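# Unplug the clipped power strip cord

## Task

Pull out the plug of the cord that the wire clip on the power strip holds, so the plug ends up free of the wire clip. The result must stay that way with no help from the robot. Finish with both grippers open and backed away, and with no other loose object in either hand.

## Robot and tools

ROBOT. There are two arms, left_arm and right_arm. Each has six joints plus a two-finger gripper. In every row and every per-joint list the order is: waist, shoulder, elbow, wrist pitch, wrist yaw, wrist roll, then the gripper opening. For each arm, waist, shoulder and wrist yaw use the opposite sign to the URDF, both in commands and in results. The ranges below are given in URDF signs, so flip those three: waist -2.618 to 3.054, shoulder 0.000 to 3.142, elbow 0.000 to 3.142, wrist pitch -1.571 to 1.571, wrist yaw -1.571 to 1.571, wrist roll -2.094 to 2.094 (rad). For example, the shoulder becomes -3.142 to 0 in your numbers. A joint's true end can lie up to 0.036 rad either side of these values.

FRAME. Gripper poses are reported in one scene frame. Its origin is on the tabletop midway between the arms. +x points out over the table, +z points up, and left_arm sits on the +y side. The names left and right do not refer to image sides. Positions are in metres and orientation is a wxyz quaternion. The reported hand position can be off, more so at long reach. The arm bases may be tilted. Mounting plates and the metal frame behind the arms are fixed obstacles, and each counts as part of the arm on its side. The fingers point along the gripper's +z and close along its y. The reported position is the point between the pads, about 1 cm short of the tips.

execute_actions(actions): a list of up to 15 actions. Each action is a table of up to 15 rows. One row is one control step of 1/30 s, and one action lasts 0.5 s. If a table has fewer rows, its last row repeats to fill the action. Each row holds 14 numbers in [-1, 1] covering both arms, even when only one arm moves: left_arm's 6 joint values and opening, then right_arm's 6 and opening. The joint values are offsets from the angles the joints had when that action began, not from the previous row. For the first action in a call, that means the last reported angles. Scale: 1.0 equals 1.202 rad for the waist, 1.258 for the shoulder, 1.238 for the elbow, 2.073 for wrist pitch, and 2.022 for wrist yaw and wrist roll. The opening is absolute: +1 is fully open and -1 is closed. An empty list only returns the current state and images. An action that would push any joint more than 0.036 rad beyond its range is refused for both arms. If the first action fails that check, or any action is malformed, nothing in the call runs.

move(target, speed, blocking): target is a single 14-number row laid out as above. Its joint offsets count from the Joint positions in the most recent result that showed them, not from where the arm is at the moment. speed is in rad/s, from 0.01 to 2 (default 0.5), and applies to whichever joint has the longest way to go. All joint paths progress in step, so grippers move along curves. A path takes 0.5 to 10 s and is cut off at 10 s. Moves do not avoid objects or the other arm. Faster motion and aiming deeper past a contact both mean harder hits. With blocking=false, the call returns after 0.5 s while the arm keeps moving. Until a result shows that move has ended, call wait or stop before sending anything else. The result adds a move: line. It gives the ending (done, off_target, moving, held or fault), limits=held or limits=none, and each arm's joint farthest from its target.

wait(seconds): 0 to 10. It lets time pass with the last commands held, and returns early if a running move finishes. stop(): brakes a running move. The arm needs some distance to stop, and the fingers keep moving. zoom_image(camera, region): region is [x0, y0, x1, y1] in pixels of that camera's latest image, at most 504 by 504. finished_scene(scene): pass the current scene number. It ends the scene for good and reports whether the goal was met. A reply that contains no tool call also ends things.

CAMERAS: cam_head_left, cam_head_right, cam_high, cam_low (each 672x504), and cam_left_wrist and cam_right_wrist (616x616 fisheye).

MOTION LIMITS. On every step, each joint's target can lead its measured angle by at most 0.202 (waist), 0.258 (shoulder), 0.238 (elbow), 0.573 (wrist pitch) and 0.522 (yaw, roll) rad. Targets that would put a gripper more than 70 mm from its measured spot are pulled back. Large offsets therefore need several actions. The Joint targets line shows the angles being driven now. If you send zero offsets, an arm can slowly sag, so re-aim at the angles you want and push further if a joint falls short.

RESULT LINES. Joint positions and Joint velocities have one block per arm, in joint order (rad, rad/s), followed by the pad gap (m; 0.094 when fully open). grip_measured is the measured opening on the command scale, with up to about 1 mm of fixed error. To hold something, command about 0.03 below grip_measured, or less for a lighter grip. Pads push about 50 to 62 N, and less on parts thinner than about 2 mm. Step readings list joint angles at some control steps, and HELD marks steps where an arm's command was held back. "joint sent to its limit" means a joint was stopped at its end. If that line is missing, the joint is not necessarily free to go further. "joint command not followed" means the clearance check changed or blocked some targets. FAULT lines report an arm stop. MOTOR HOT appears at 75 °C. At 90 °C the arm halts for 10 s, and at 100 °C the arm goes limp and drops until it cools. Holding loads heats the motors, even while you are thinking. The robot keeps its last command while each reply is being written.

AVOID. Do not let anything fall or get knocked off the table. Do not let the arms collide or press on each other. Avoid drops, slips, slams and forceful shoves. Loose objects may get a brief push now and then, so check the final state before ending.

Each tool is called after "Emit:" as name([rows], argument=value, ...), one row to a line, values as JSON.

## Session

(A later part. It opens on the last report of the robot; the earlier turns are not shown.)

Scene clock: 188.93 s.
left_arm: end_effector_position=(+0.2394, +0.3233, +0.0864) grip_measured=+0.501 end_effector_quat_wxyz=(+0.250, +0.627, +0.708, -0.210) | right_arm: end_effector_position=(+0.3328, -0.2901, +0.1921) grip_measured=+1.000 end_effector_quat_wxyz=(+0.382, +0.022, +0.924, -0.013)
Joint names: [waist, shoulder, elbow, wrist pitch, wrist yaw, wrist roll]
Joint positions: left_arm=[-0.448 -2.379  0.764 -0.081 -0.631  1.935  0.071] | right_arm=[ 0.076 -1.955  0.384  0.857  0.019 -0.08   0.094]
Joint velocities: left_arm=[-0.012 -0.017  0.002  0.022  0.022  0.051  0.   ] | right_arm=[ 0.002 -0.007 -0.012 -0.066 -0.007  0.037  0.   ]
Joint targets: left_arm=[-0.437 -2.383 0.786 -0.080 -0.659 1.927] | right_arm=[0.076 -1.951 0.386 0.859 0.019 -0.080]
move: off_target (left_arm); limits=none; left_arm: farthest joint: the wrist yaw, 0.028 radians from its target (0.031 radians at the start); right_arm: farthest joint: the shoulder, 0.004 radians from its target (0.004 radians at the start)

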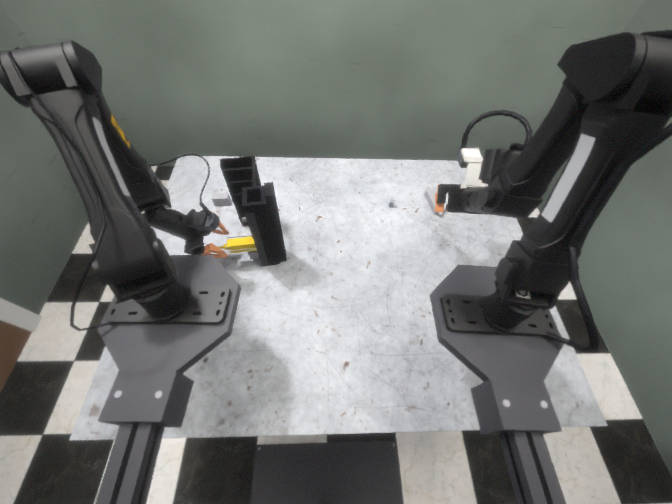

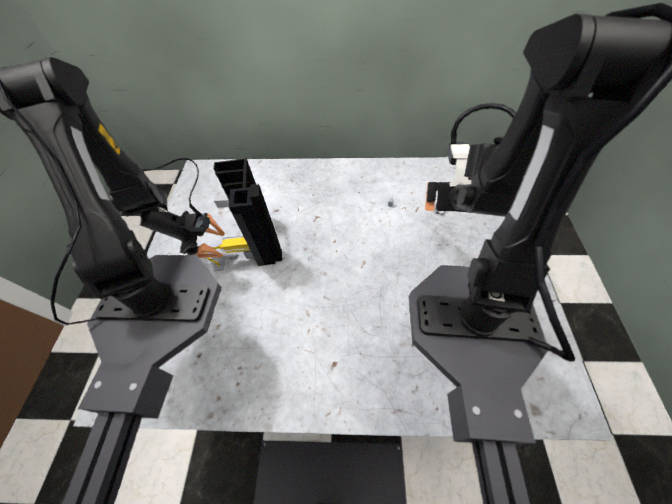

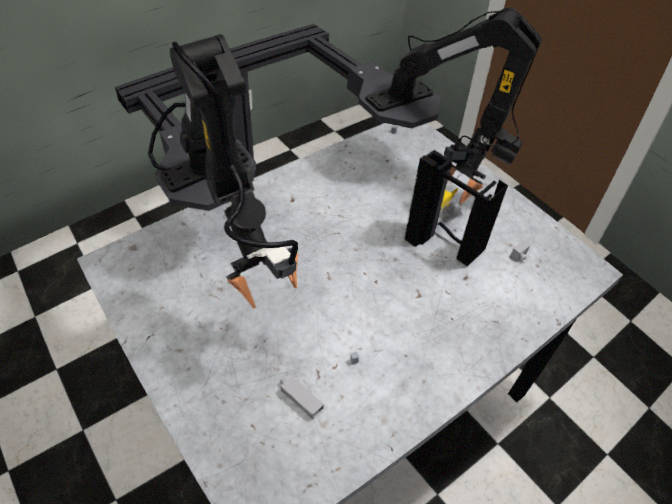

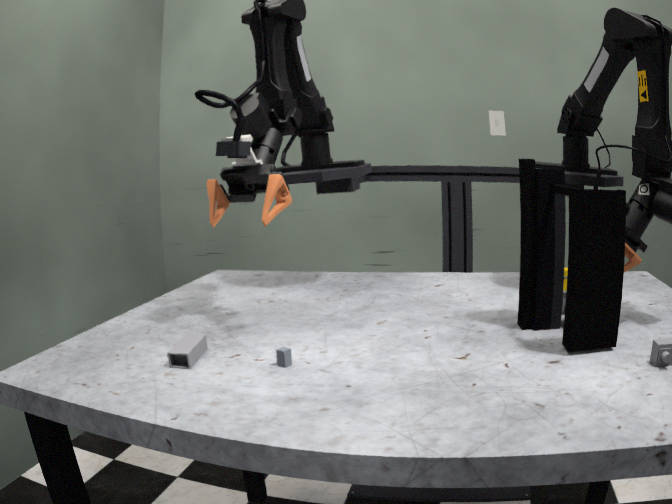

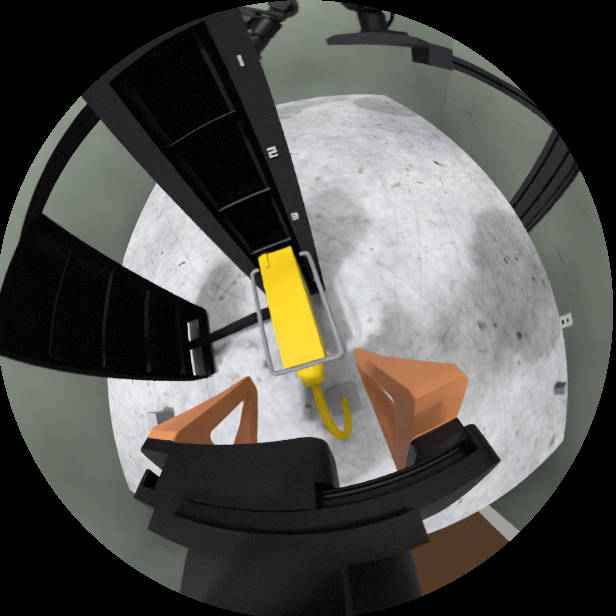

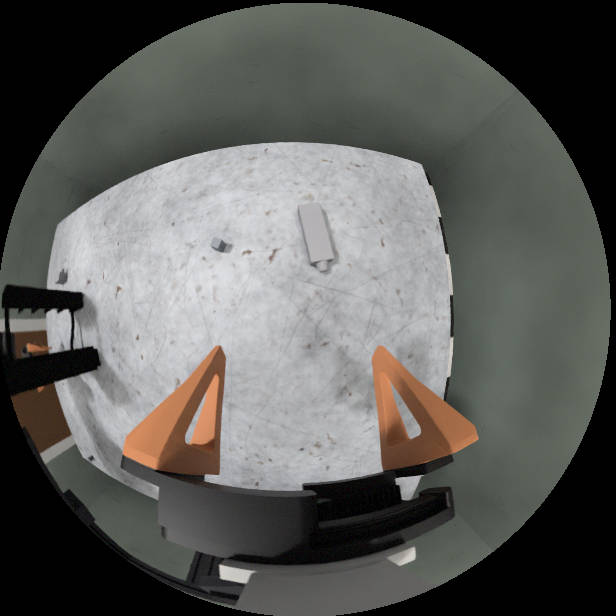

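Emit:
move(target=[0.0416,-0.0083,-0.0194,0.0164,-0.016,-0.0262,0.5,0,0.003,0.002,0.001,0,0,1], speed=0.1)

Emit:
zoom_image(camera="cam_left_wrist", region=[190,220,430,450])

Scene clock: 219.30 s.
left_arm: end_effector_position=(+0.2458, +0.3152, +0.0859) grip_measured=+0.501 end_effector_quat_wxyz=(+0.251, +0.629, +0.706, -0.208) | right_arm: end_effector_position=(+0.3328, -0.2901, +0.1921) grip_measured=+1.000 end_effector_quat_wxyz=(+0.382, +0.022, +0.924, -0.013)
Joint names: [waist, shoulder, elbow, wrist pitch, wrist yaw, wrist roll]
Joint positions: left_arm=[-0.408 -2.379  0.764 -0.048 -0.634  1.891  0.071] | right_arm=[ 0.076 -1.955  0.384  0.857  0.019 -0.08   0.094]
Joint velocities: left_arm=[ 0.002  0.007 -0.007  0.051 -0.022  0.022 -0.   ] | right_arm=[-0.002  0.022 -0.002  0.007  0.007 -0.066  0.   ]
Joint targets: left_arm=[-0.398 -2.389 0.740 -0.047 -0.663 1.882] | right_arm=[0.076 -1.951 0.386 0.859 0.019 -0.080]
move: off_target (left_arm); limits=none; left_arm: farthest joint: the wrist yaw, 0.029 radians from its target (0.032 radians at the start); right_arm: farthest joint: the shoulder, 0.004 radians from its target (0.004 radians at the start)

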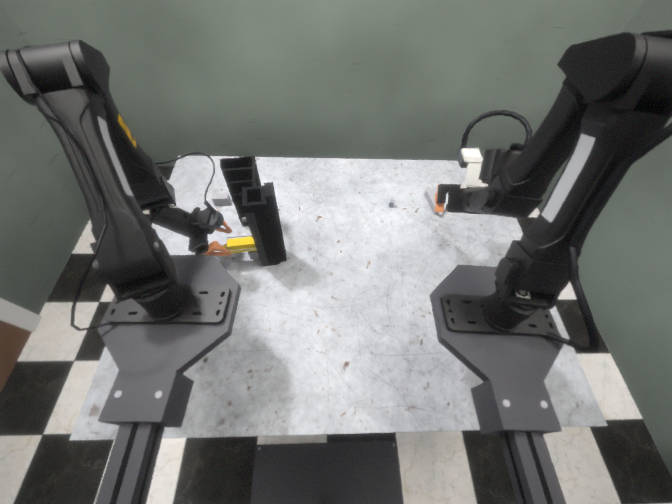

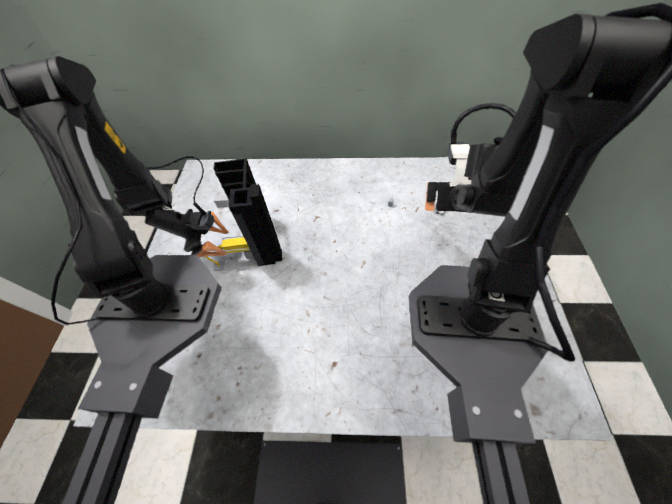

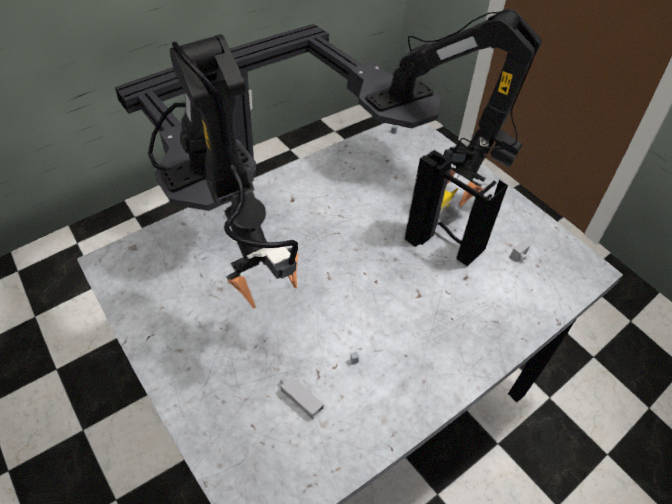

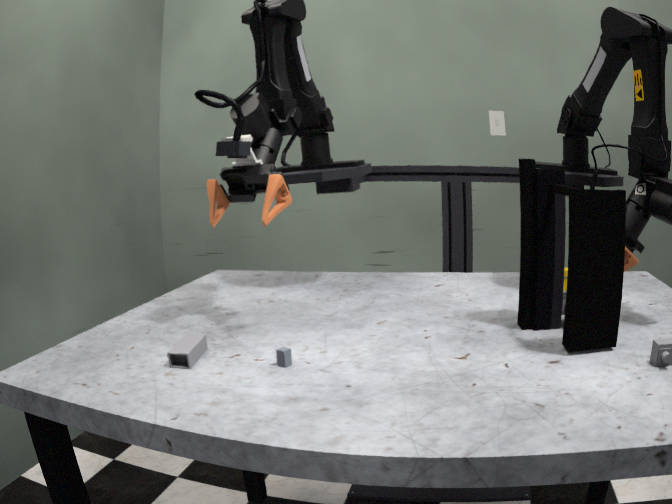

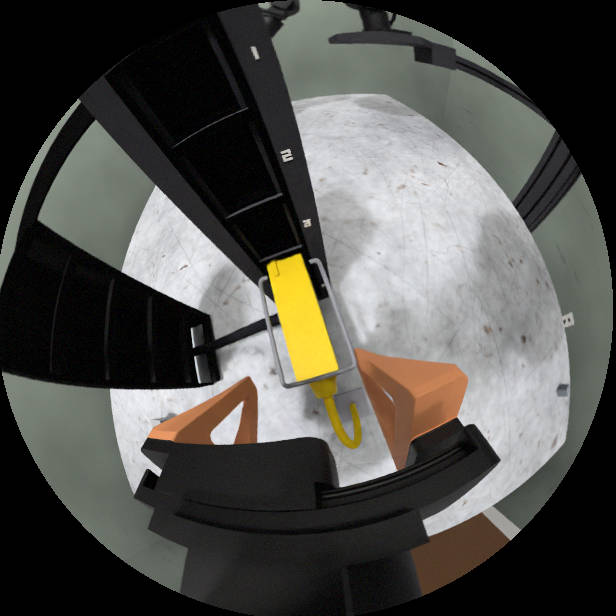

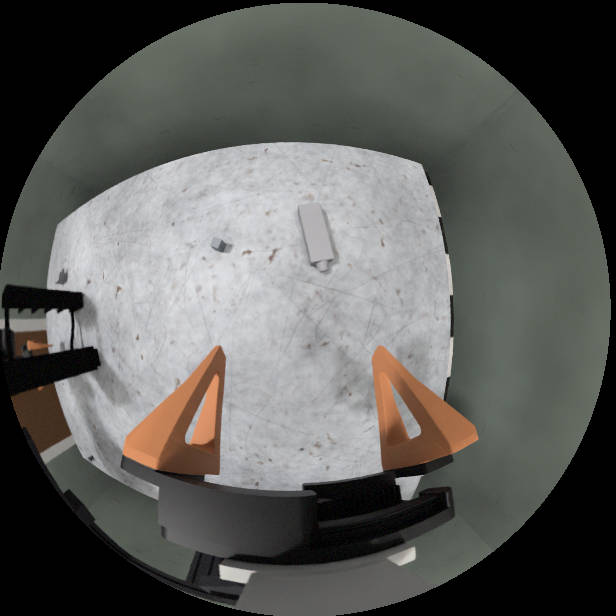

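Region (190, 220, 430, 450) of cam_left_wrist's 616x616 image, scaled by 2.100, with more detail than that image has; it fills the top 483 rows of this view, and the rest is white.

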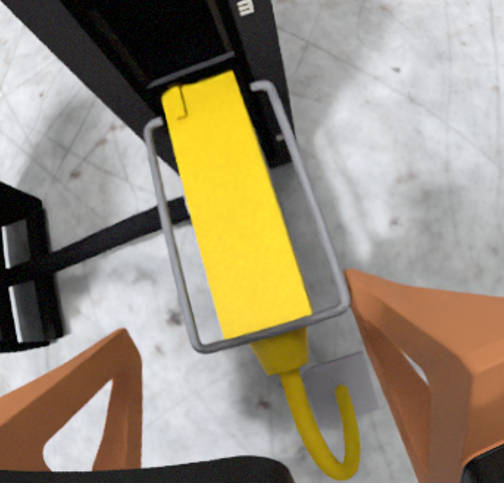

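Emit:
execute_actions([
  [[0.0083,-0.008,-0.021,0.0005,-0.0143,-0.0045,0.5,0,0.003,0.002,0.001,0,0,1],[0.0083,-0.008,-0.023,0.0005,-0.0143,-0.0045,0.5,0,0.003,0.002,0.001,0,0,1],[0.0083,-0.008,-0.025,0.0005,-0.0143,-0.0045,0.5,0,0.003,0.002,0.001,0,0,1],[0.0083,-0.008,-0.027,0.0005,-0.0143,-0.0045,0.5,0,0.003,0.002,0.001,0,0,1],[0.0083,-0.008,-0.029,0.0005,-0.0143,-0.0045,0.5,0,0.003,0.002,0.001,0,0,1]],
])

Emit:
zoom_image(camera="cam_left_wrist", region=[190,220,430,450])

Scene clock: 234.40 s.
left_arm: end_effector_position=(+0.2393, +0.3126, +0.0859) grip_measured=+0.501 end_effector_quat_wxyz=(+0.248, +0.627, +0.707, -0.214) | right_arm: end_effector_position=(+0.3328, -0.2901, +0.1921) grip_measured=+1.000 end_effector_quat_wxyz=(+0.382, +0.022, +0.924, -0.013)
Joint names: [waist, shoulder, elbow, wrist pitch, wrist yaw, wrist roll]
Joint positions: left_arm=[-0.408 -2.379  0.747 -0.044 -0.634  1.889  0.071] | right_arm=[ 0.076 -1.955  0.384  0.857  0.019 -0.08   0.094]
Joint velocities: left_arm=[-0.012  0.007 -0.002  0.007  0.051  0.095  0.   ] | right_arm=[ 0.002 -0.007 -0.012  0.051 -0.007  0.007  0.   ]
Joint targets: left_arm=[-0.398 -2.389 0.728 -0.047 -0.663 1.882] | right_arm=[0.076 -1.951 0.386 0.859 0.019 -0.080]
Step readings (joint positions):
0: left_arm=[-0.408 -2.379 0.764 -0.048 -0.634 1.890] | right_arm=[0.076 -1.955 0.384 0.857 0.019 -0.080]
1: left_arm=[-0.408 -2.379 0.764 -0.048 -0.634 1.890] | right_arm=[0.076 -1.955 0.384 0.857 0.019 -0.080]
2: left_arm=[-0.408 -2.379 0.764 -0.048 -0.634 1.890] | right_arm=[0.076 -1.955 0.384 0.857 0.019 -0.080]
4: left_arm=[-0.408 -2.379 0.762 -0.047 -0.634 1.890] | right_arm=[0.076 -1.955 0.384 0.857 0.019 -0.080]
8: left_arm=[-0.408 -2.379 0.749 -0.044 -0.634 1.889] | right_arm=[0.076 -1.955 0.384 0.857 0.019 -0.080]
15: Joint positions above

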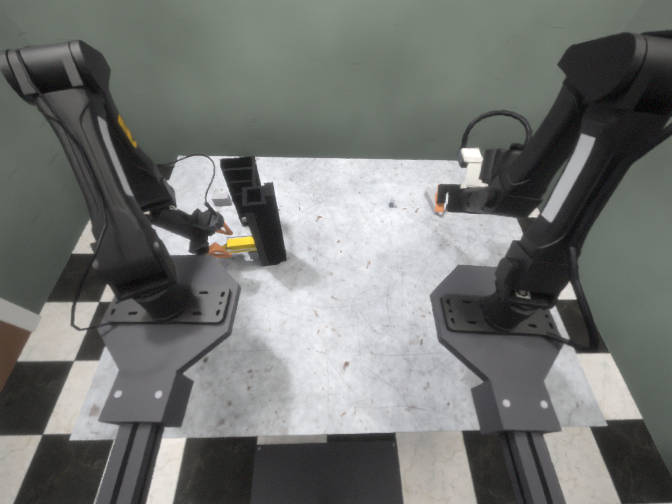

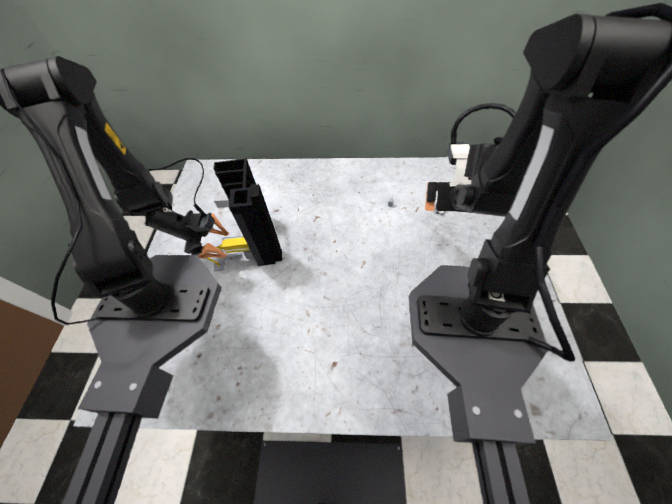

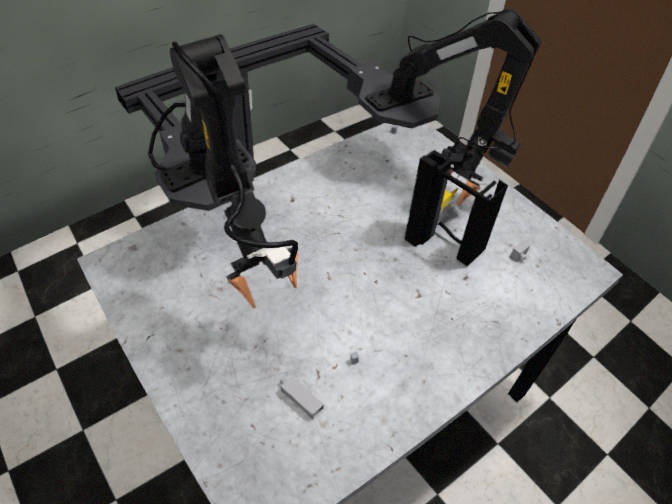

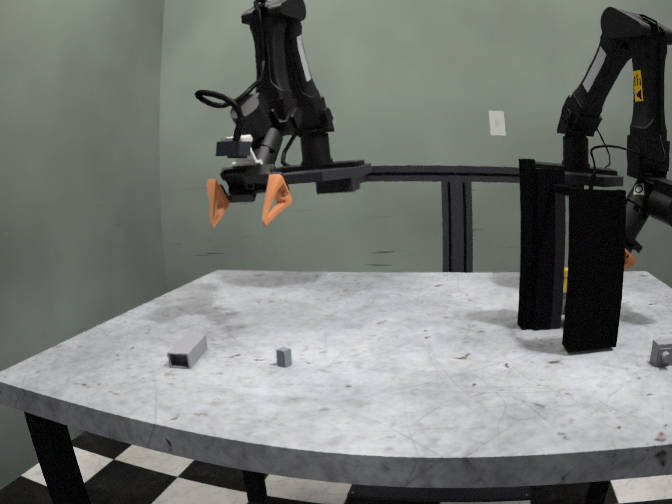

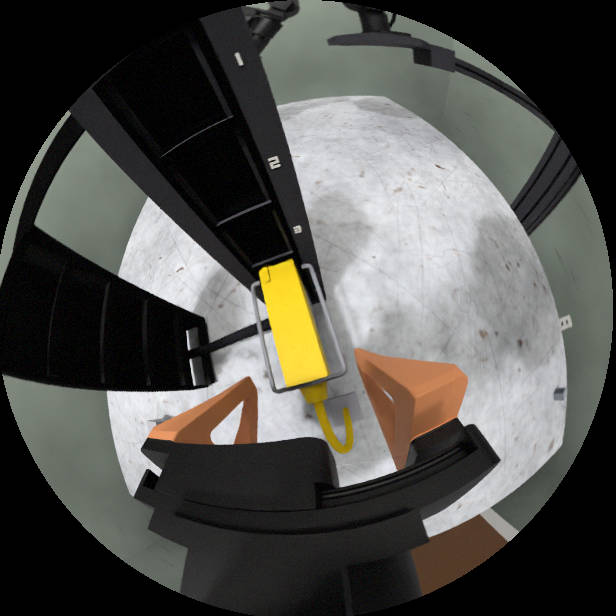

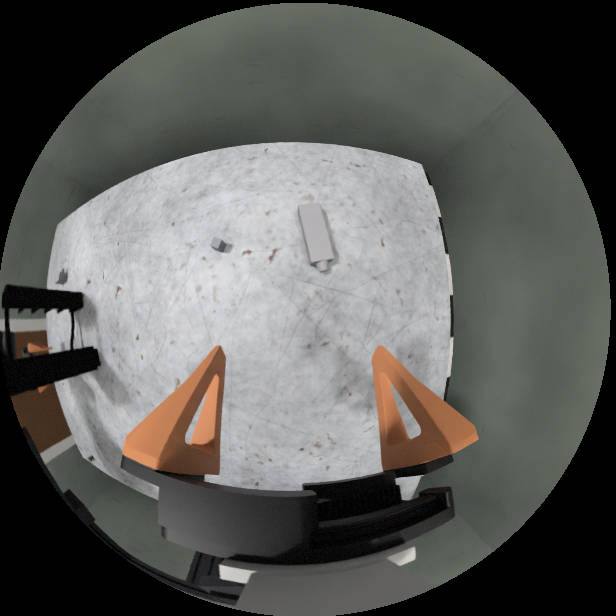

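Region (190, 220, 430, 450) of cam_left_wrist's 616x616 image, scaled by 2.100, with more detail than that image has; it fills the top 483 rows of this view, and the rest is white.

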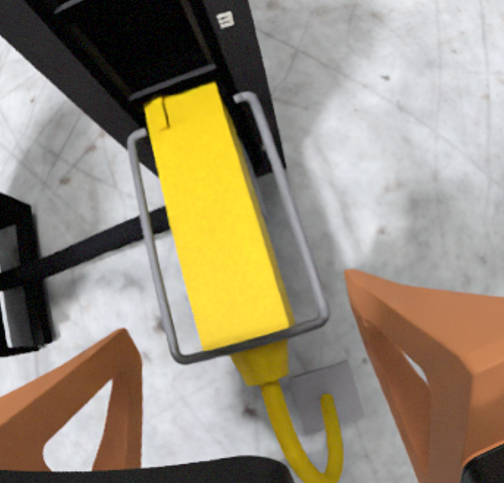

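Emit:
execute_actions([
  [[0.004,0,-0.005,0,-0.0143,-0.002,0.4,0,0.003,0.002,0.001,0,0,1],[0.004,0,-0.005,0,-0.0143,-0.002,0.32,0,0.003,0.002,0.001,0,0,1],[0.004,0,-0.005,0,-0.0143,-0.002,0.24,0,0.003,0.002,0.001,0,0,1],[0.004,0,-0.005,0,-0.0143,-0.002,0.17,0,0.003,0.002,0.001,0,0,1],[0.004,0,-0.005,0,-0.0143,-0.002,0.11,0,0.003,0.002,0.001,0,0,1],[0.004,0,-0.005,0,-0.0143,-0.002,0.06,0,0.003,0.002,0.001,0,0,1],[0.004,0,-0.005,0,-0.0143,-0.002,0.03,0,0.003,0.002,0.001,0,0,1],[0.004,0,-0.005,0,-0.0143,-0.002,0.01,0,0.003,0.002,0.001,0,0,1],[0.004,0,-0.005,0,-0.0143,-0.002,-0.01,0,0.003,0.002,0.001,0,0,1],[0.004,0,-0.005,0,-0.0143,-0.002,-0.025,0,0.003,0.002,0.001,0,0,1],[0.004,0,-0.005,0,-0.0143,-0.002,-0.04,0,0.003,0.002,0.001,0,0,1],[0.004,0,-0.005,0,-0.0143,-0.002,-0.05,0,0.003,0.002,0.001,0,0,1],[0.004,0,-0.005,0,-0.0143,-0.002,-0.06,0,0.003,0.002,0.001,0,0,1],[0.004,0,-0.005,0,-0.0143,-0.002,-0.07,0,0.003,0.002,0.001,0,0,1],[0.004,0,-0.005,0,-0.0143,-0.002,-0.08,0,0.003,0.002,0.001,0,0,1]],
])

Emit:
wait(seconds=0.3)

Emit:
zoom_image(camera="cam_left_wrist", region=[190,220,430,450])

Scene clock: 248.10 s.
left_arm: end_effector_position=(+0.2362, +0.3120, +0.0857) grip_measured=-0.047 end_effector_quat_wxyz=(+0.243, +0.625, +0.708, -0.219) | right_arm: end_effector_position=(+0.3328, -0.2901, +0.1921) grip_measured=+1.000 end_effector_quat_wxyz=(+0.382, +0.022, +0.924, -0.013)
Joint names: [waist, shoulder, elbow, wrist pitch, wrist yaw, wrist roll]
Joint positions: left_arm=[-0.408 -2.381  0.747 -0.056 -0.63   1.889  0.045] | right_arm=[ 0.076 -1.955  0.384  0.857  0.019 -0.08   0.094]
Joint velocities: left_arm=[ 0.002  0.007 -0.002 -0.051  0.022 -0.066 -0.   ] | right_arm=[-0.002  0.007 -0.002 -0.007 -0.007  0.007  0.   ]
Joint targets: left_arm=[-0.403 -2.379 0.740 -0.045 -0.664 1.885] | right_arm=[0.076 -1.951 0.386 0.859 0.019 -0.080]
Step readings (joint positions):
0: left_arm=[-0.408 -2.379 0.747 -0.044 -0.634 1.889] | right_arm=[0.076 -1.955 0.384 0.857 0.019 -0.080]
1: left_arm=[-0.408 -2.379 0.747 -0.044 -0.634 1.889] | right_arm=[0.076 -1.955 0.384 0.857 0.019 -0.080]
2: left_arm=[-0.408 -2.379 0.747 -0.044 -0.634 1.889] | right_arm=[0.076 -1.955 0.384 0.857 0.019 -0.080]
4: left_arm=[-0.408 -2.379 0.747 -0.044 -0.634 1.889] | right_arm=[0.076 -1.955 0.384 0.857 0.019 -0.080]
8: left_arm=[-0.408 -2.380 0.747 -0.055 -0.631 1.889] | right_arm=[0.076 -1.955 0.384 0.857 0.019 -0.080]
15: Joint positions above

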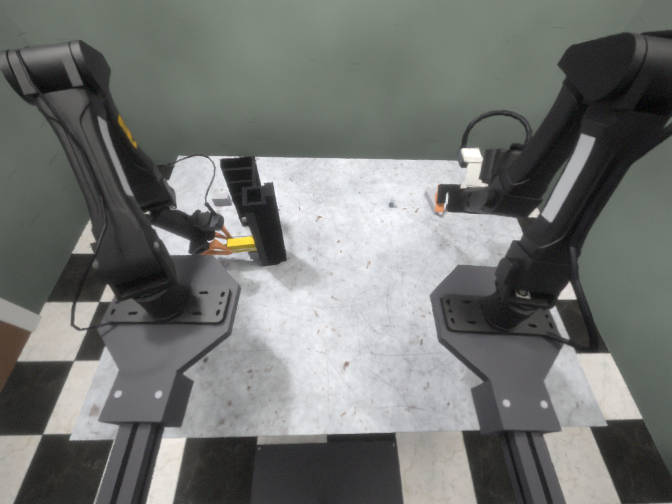

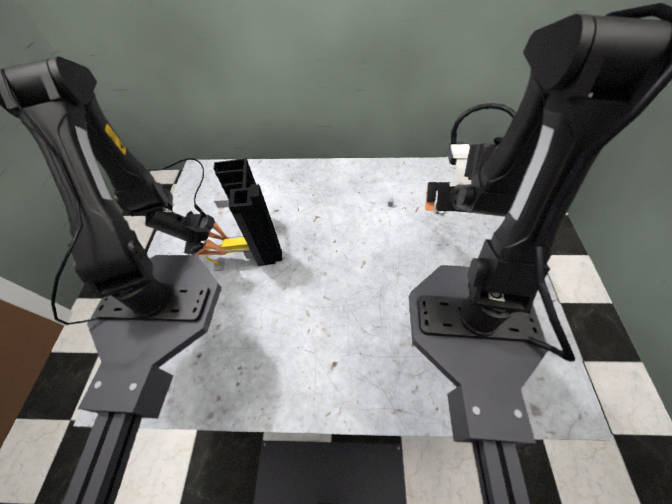

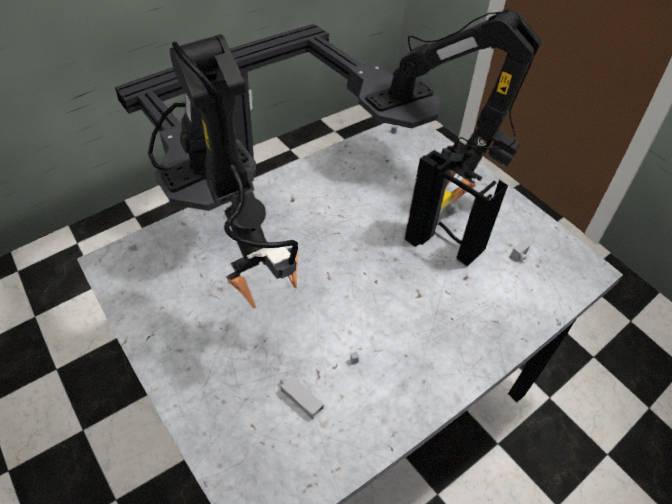

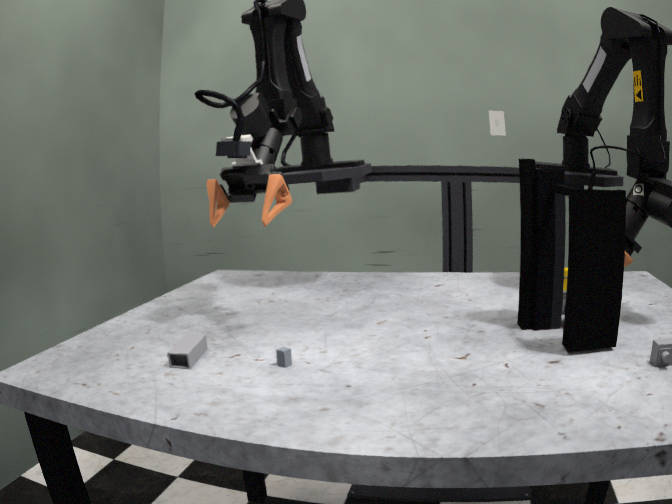

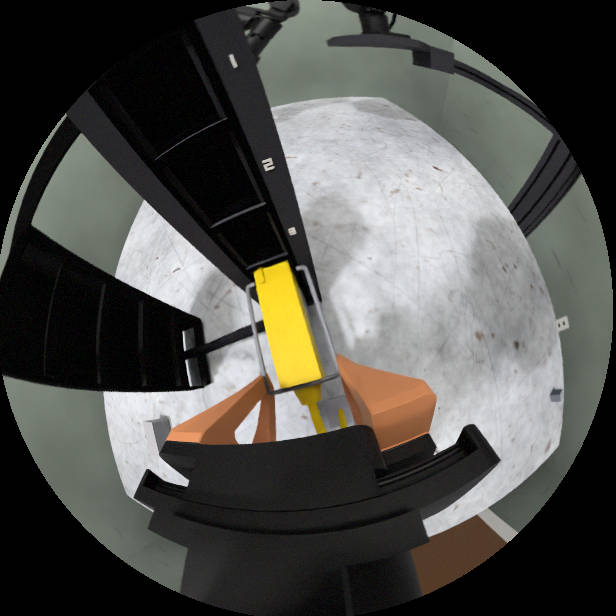

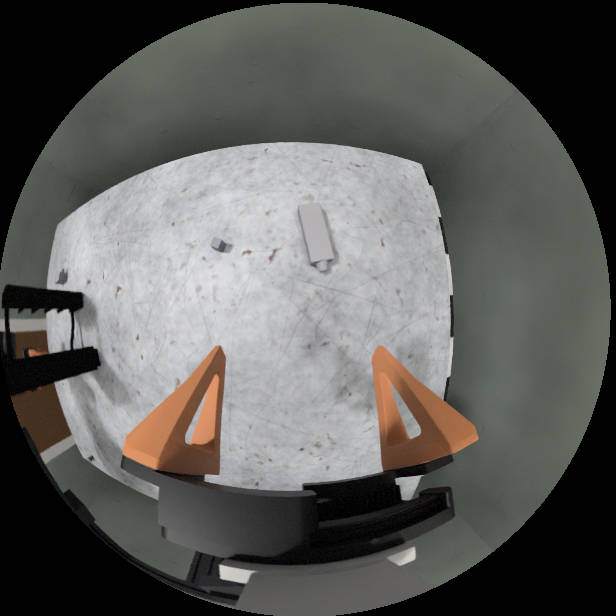

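Scene clock: 248.40 s.
left_arm: end_effector_position=(+0.2362, +0.3120, +0.0857) grip_measured=-0.047 end_effector_quat_wxyz=(+0.243, +0.625, +0.708, -0.219) | right_arm: end_effector_position=(+0.3328, -0.2901, +0.1921) grip_measured=+1.000 end_effector_quat_wxyz=(+0.382, +0.022, +0.924, -0.013)
Joint names: [waist, shoulder, elbow, wrist pitch, wrist yaw, wrist roll]
Joint positions: left_arm=[-0.408 -2.381  0.747 -0.056 -0.63   1.889  0.045] | right_arm=[ 0.076 -1.955  0.384  0.857  0.019 -0.08   0.094]
Joint velocities: left_arm=[-0.017  0.002 -0.007  0.007 -0.095  0.095 -0.   ] | right_arm=[ 0.002 -0.002 -0.012 -0.007  0.081  0.051  0.   ]
Joint targets: left_arm=[-0.403 -2.379 0.740 -0.045 -0.664 1.885] | right_arm=[0.076 -1.951 0.386 0.859 0.019 -0.080]
wait: 0.30 s; at rest by 0.17 s

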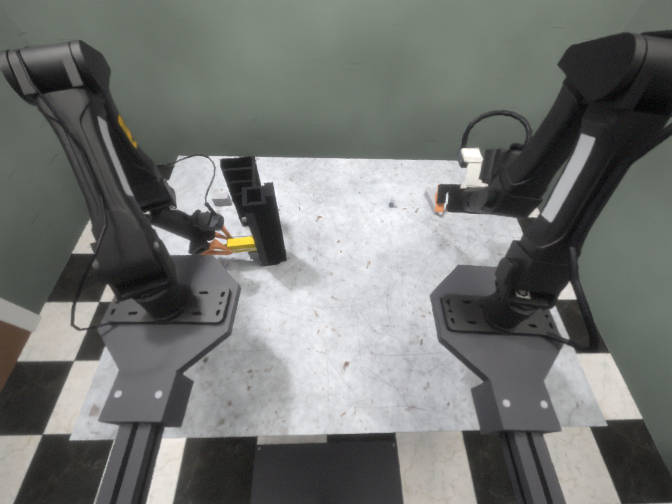

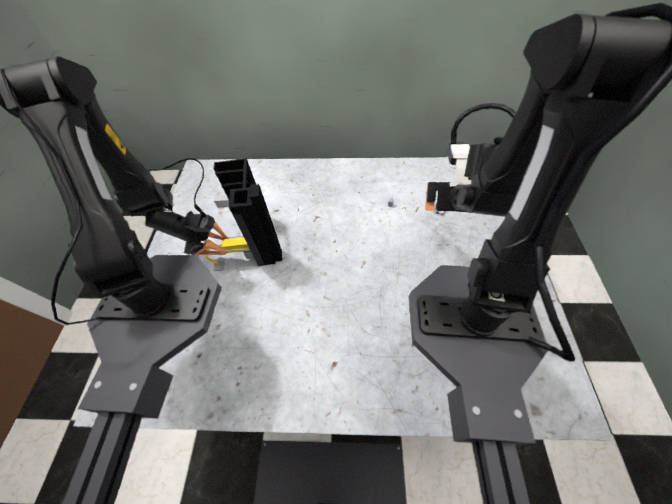

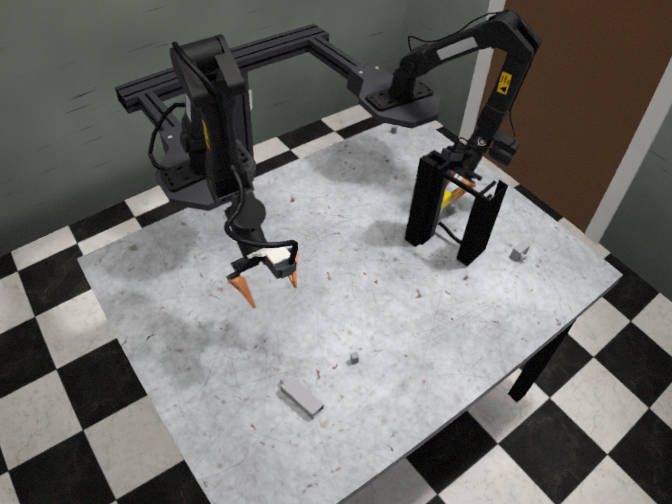

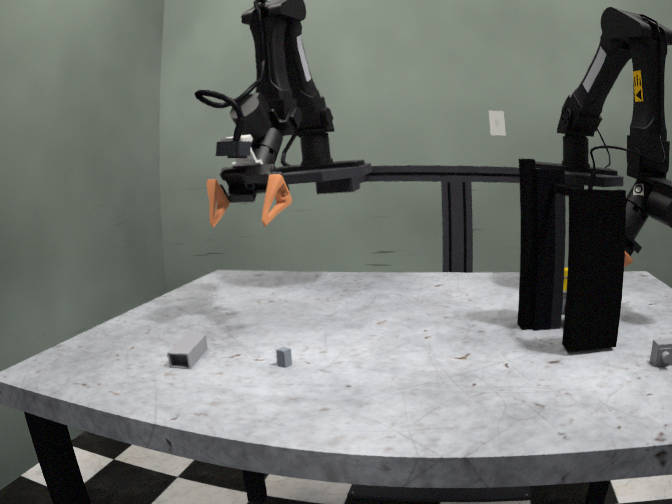

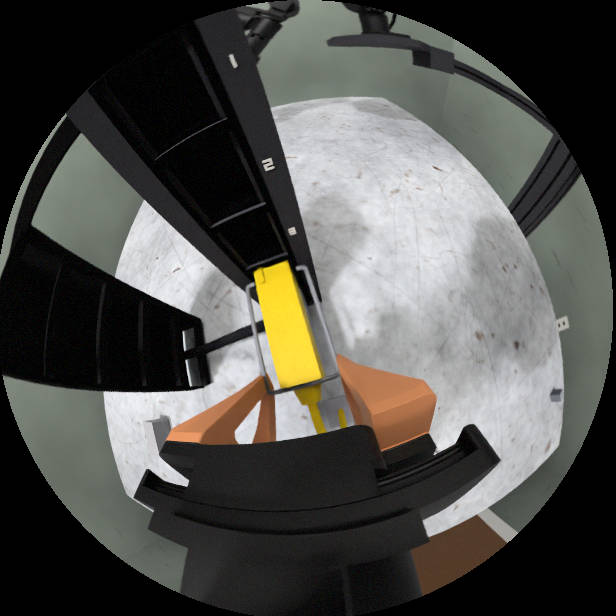

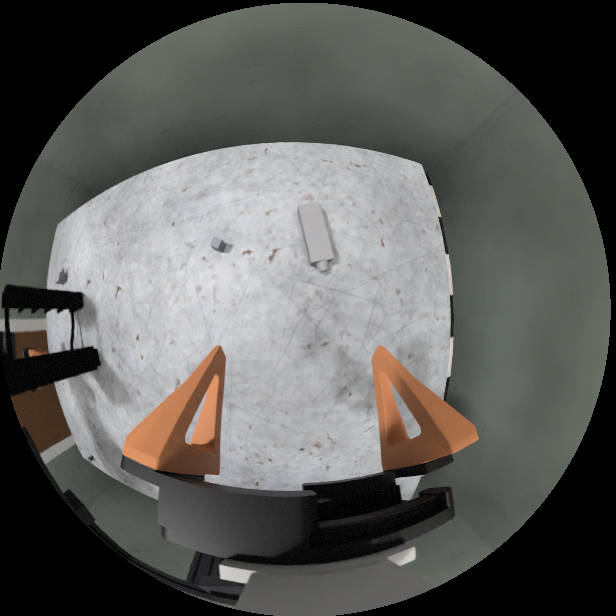

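Region (190, 220, 430, 450) of cam_left_wrist's 616x616 image, scaled by 2.100, with more detail than that image has; it fills the top 483 rows of this view, and the rest is white.

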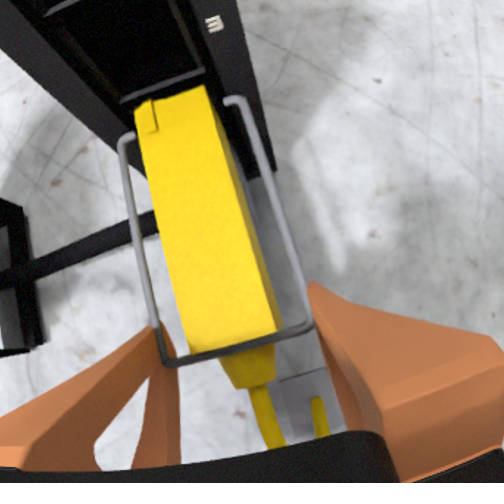

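Emit:
move(target=[0.0,0.0938,-0.0363,-0.0396,-0.041,0.0094,-0.08,0,0.003,0.002,0.001,0,0,1], speed=0.12)

Emit:
zoom_image(camera="cam_left_wrist", region=[190,220,430,450])

Scene clock: 292.67 s.
left_arm: end_effector_position=(+0.2368, +0.3070, +0.1082) grip_measured=-0.047 end_effector_quat_wxyz=(+0.258, +0.621, +0.704, -0.228) | right_arm: end_effector_position=(+0.3328, -0.2901, +0.1921) grip_measured=+1.000 end_effector_quat_wxyz=(+0.382, +0.022, +0.924, -0.013)
Joint names: [waist, shoulder, elbow, wrist pitch, wrist yaw, wrist roll]
Joint positions: left_arm=[-0.408 -2.297  0.72  -0.121 -0.666  1.895  0.045] | right_arm=[ 0.076 -1.955  0.384  0.857  0.019 -0.08   0.094]
Joint velocities: left_arm=[-0.007  0.017  0.002  0.007  0.022 -0.022  0.   ] | right_arm=[ 0.007 -0.007  0.002 -0.022  0.081 -0.007  0.   ]
Joint targets: left_arm=[-0.408 -2.262 0.702 -0.138 -0.713 1.908] | right_arm=[0.076 -1.951 0.386 0.859 0.019 -0.080]
move: off_target (left_arm); limits=none; left_arm: farthest joint: the wrist yaw, 0.047 radians from its target (0.083 radians at the start); right_arm: farthest joint: the shoulder, 0.004 radians from its target (0.004 radians at the start)

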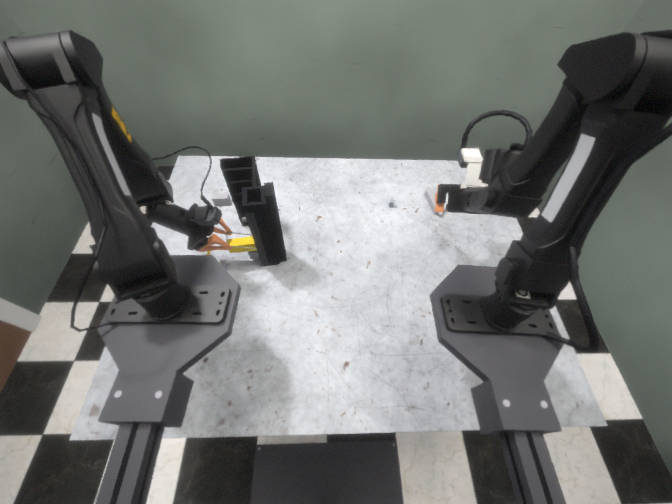

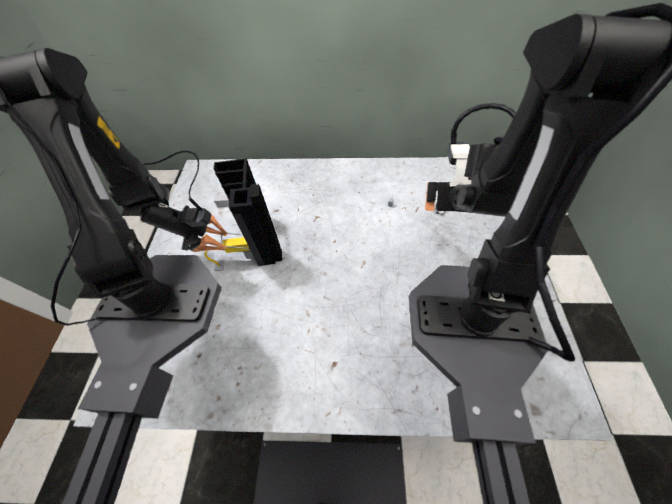

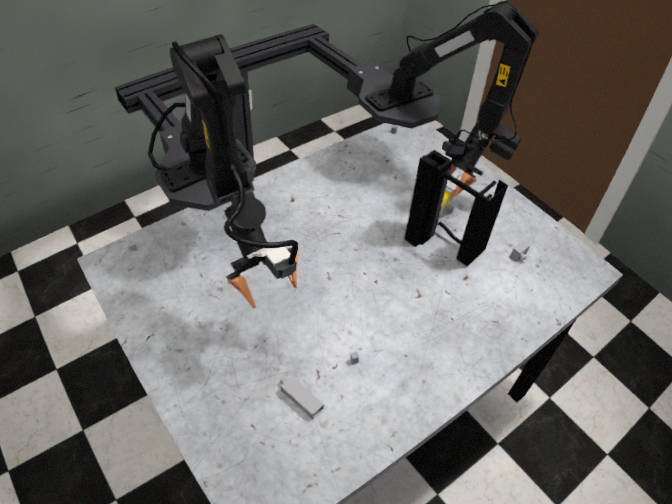

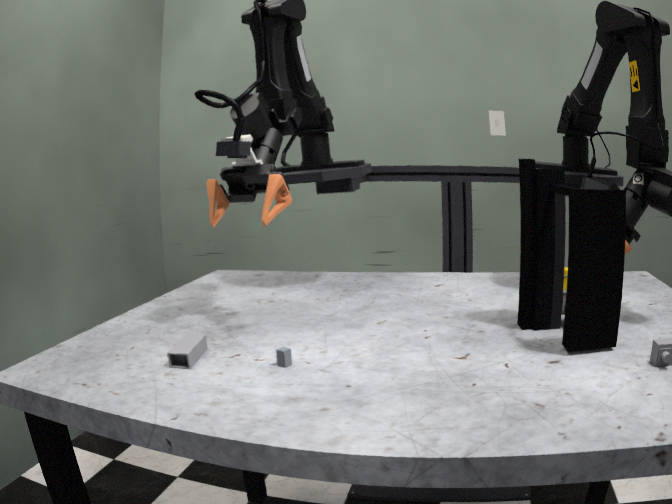

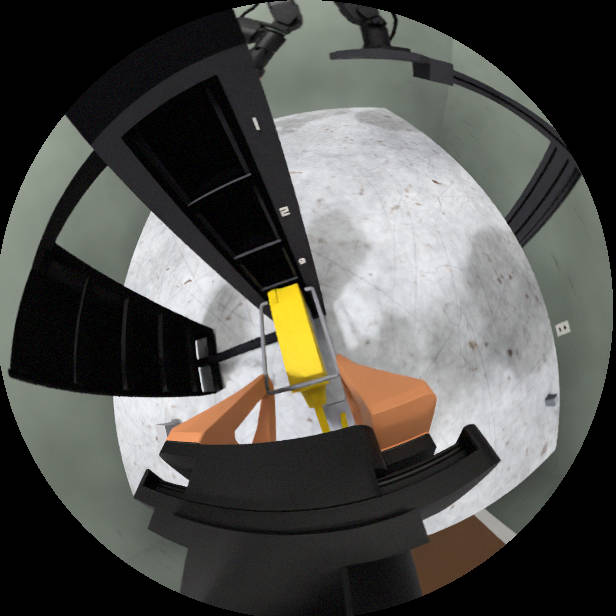

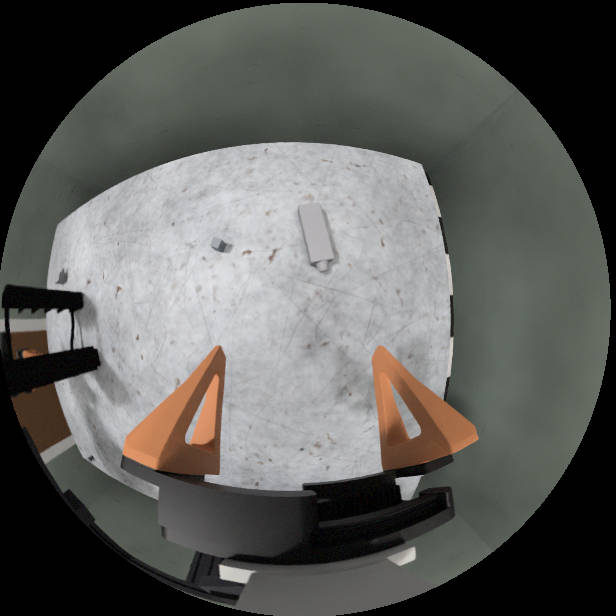

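Region (190, 220, 430, 450) of cam_left_wrist's 616x616 image, scaled by 2.100, with more detail than that image has; it fills the top 483 rows of this view, and the rest is white.

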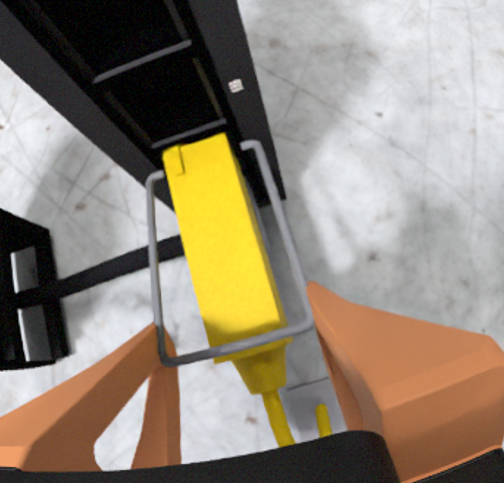

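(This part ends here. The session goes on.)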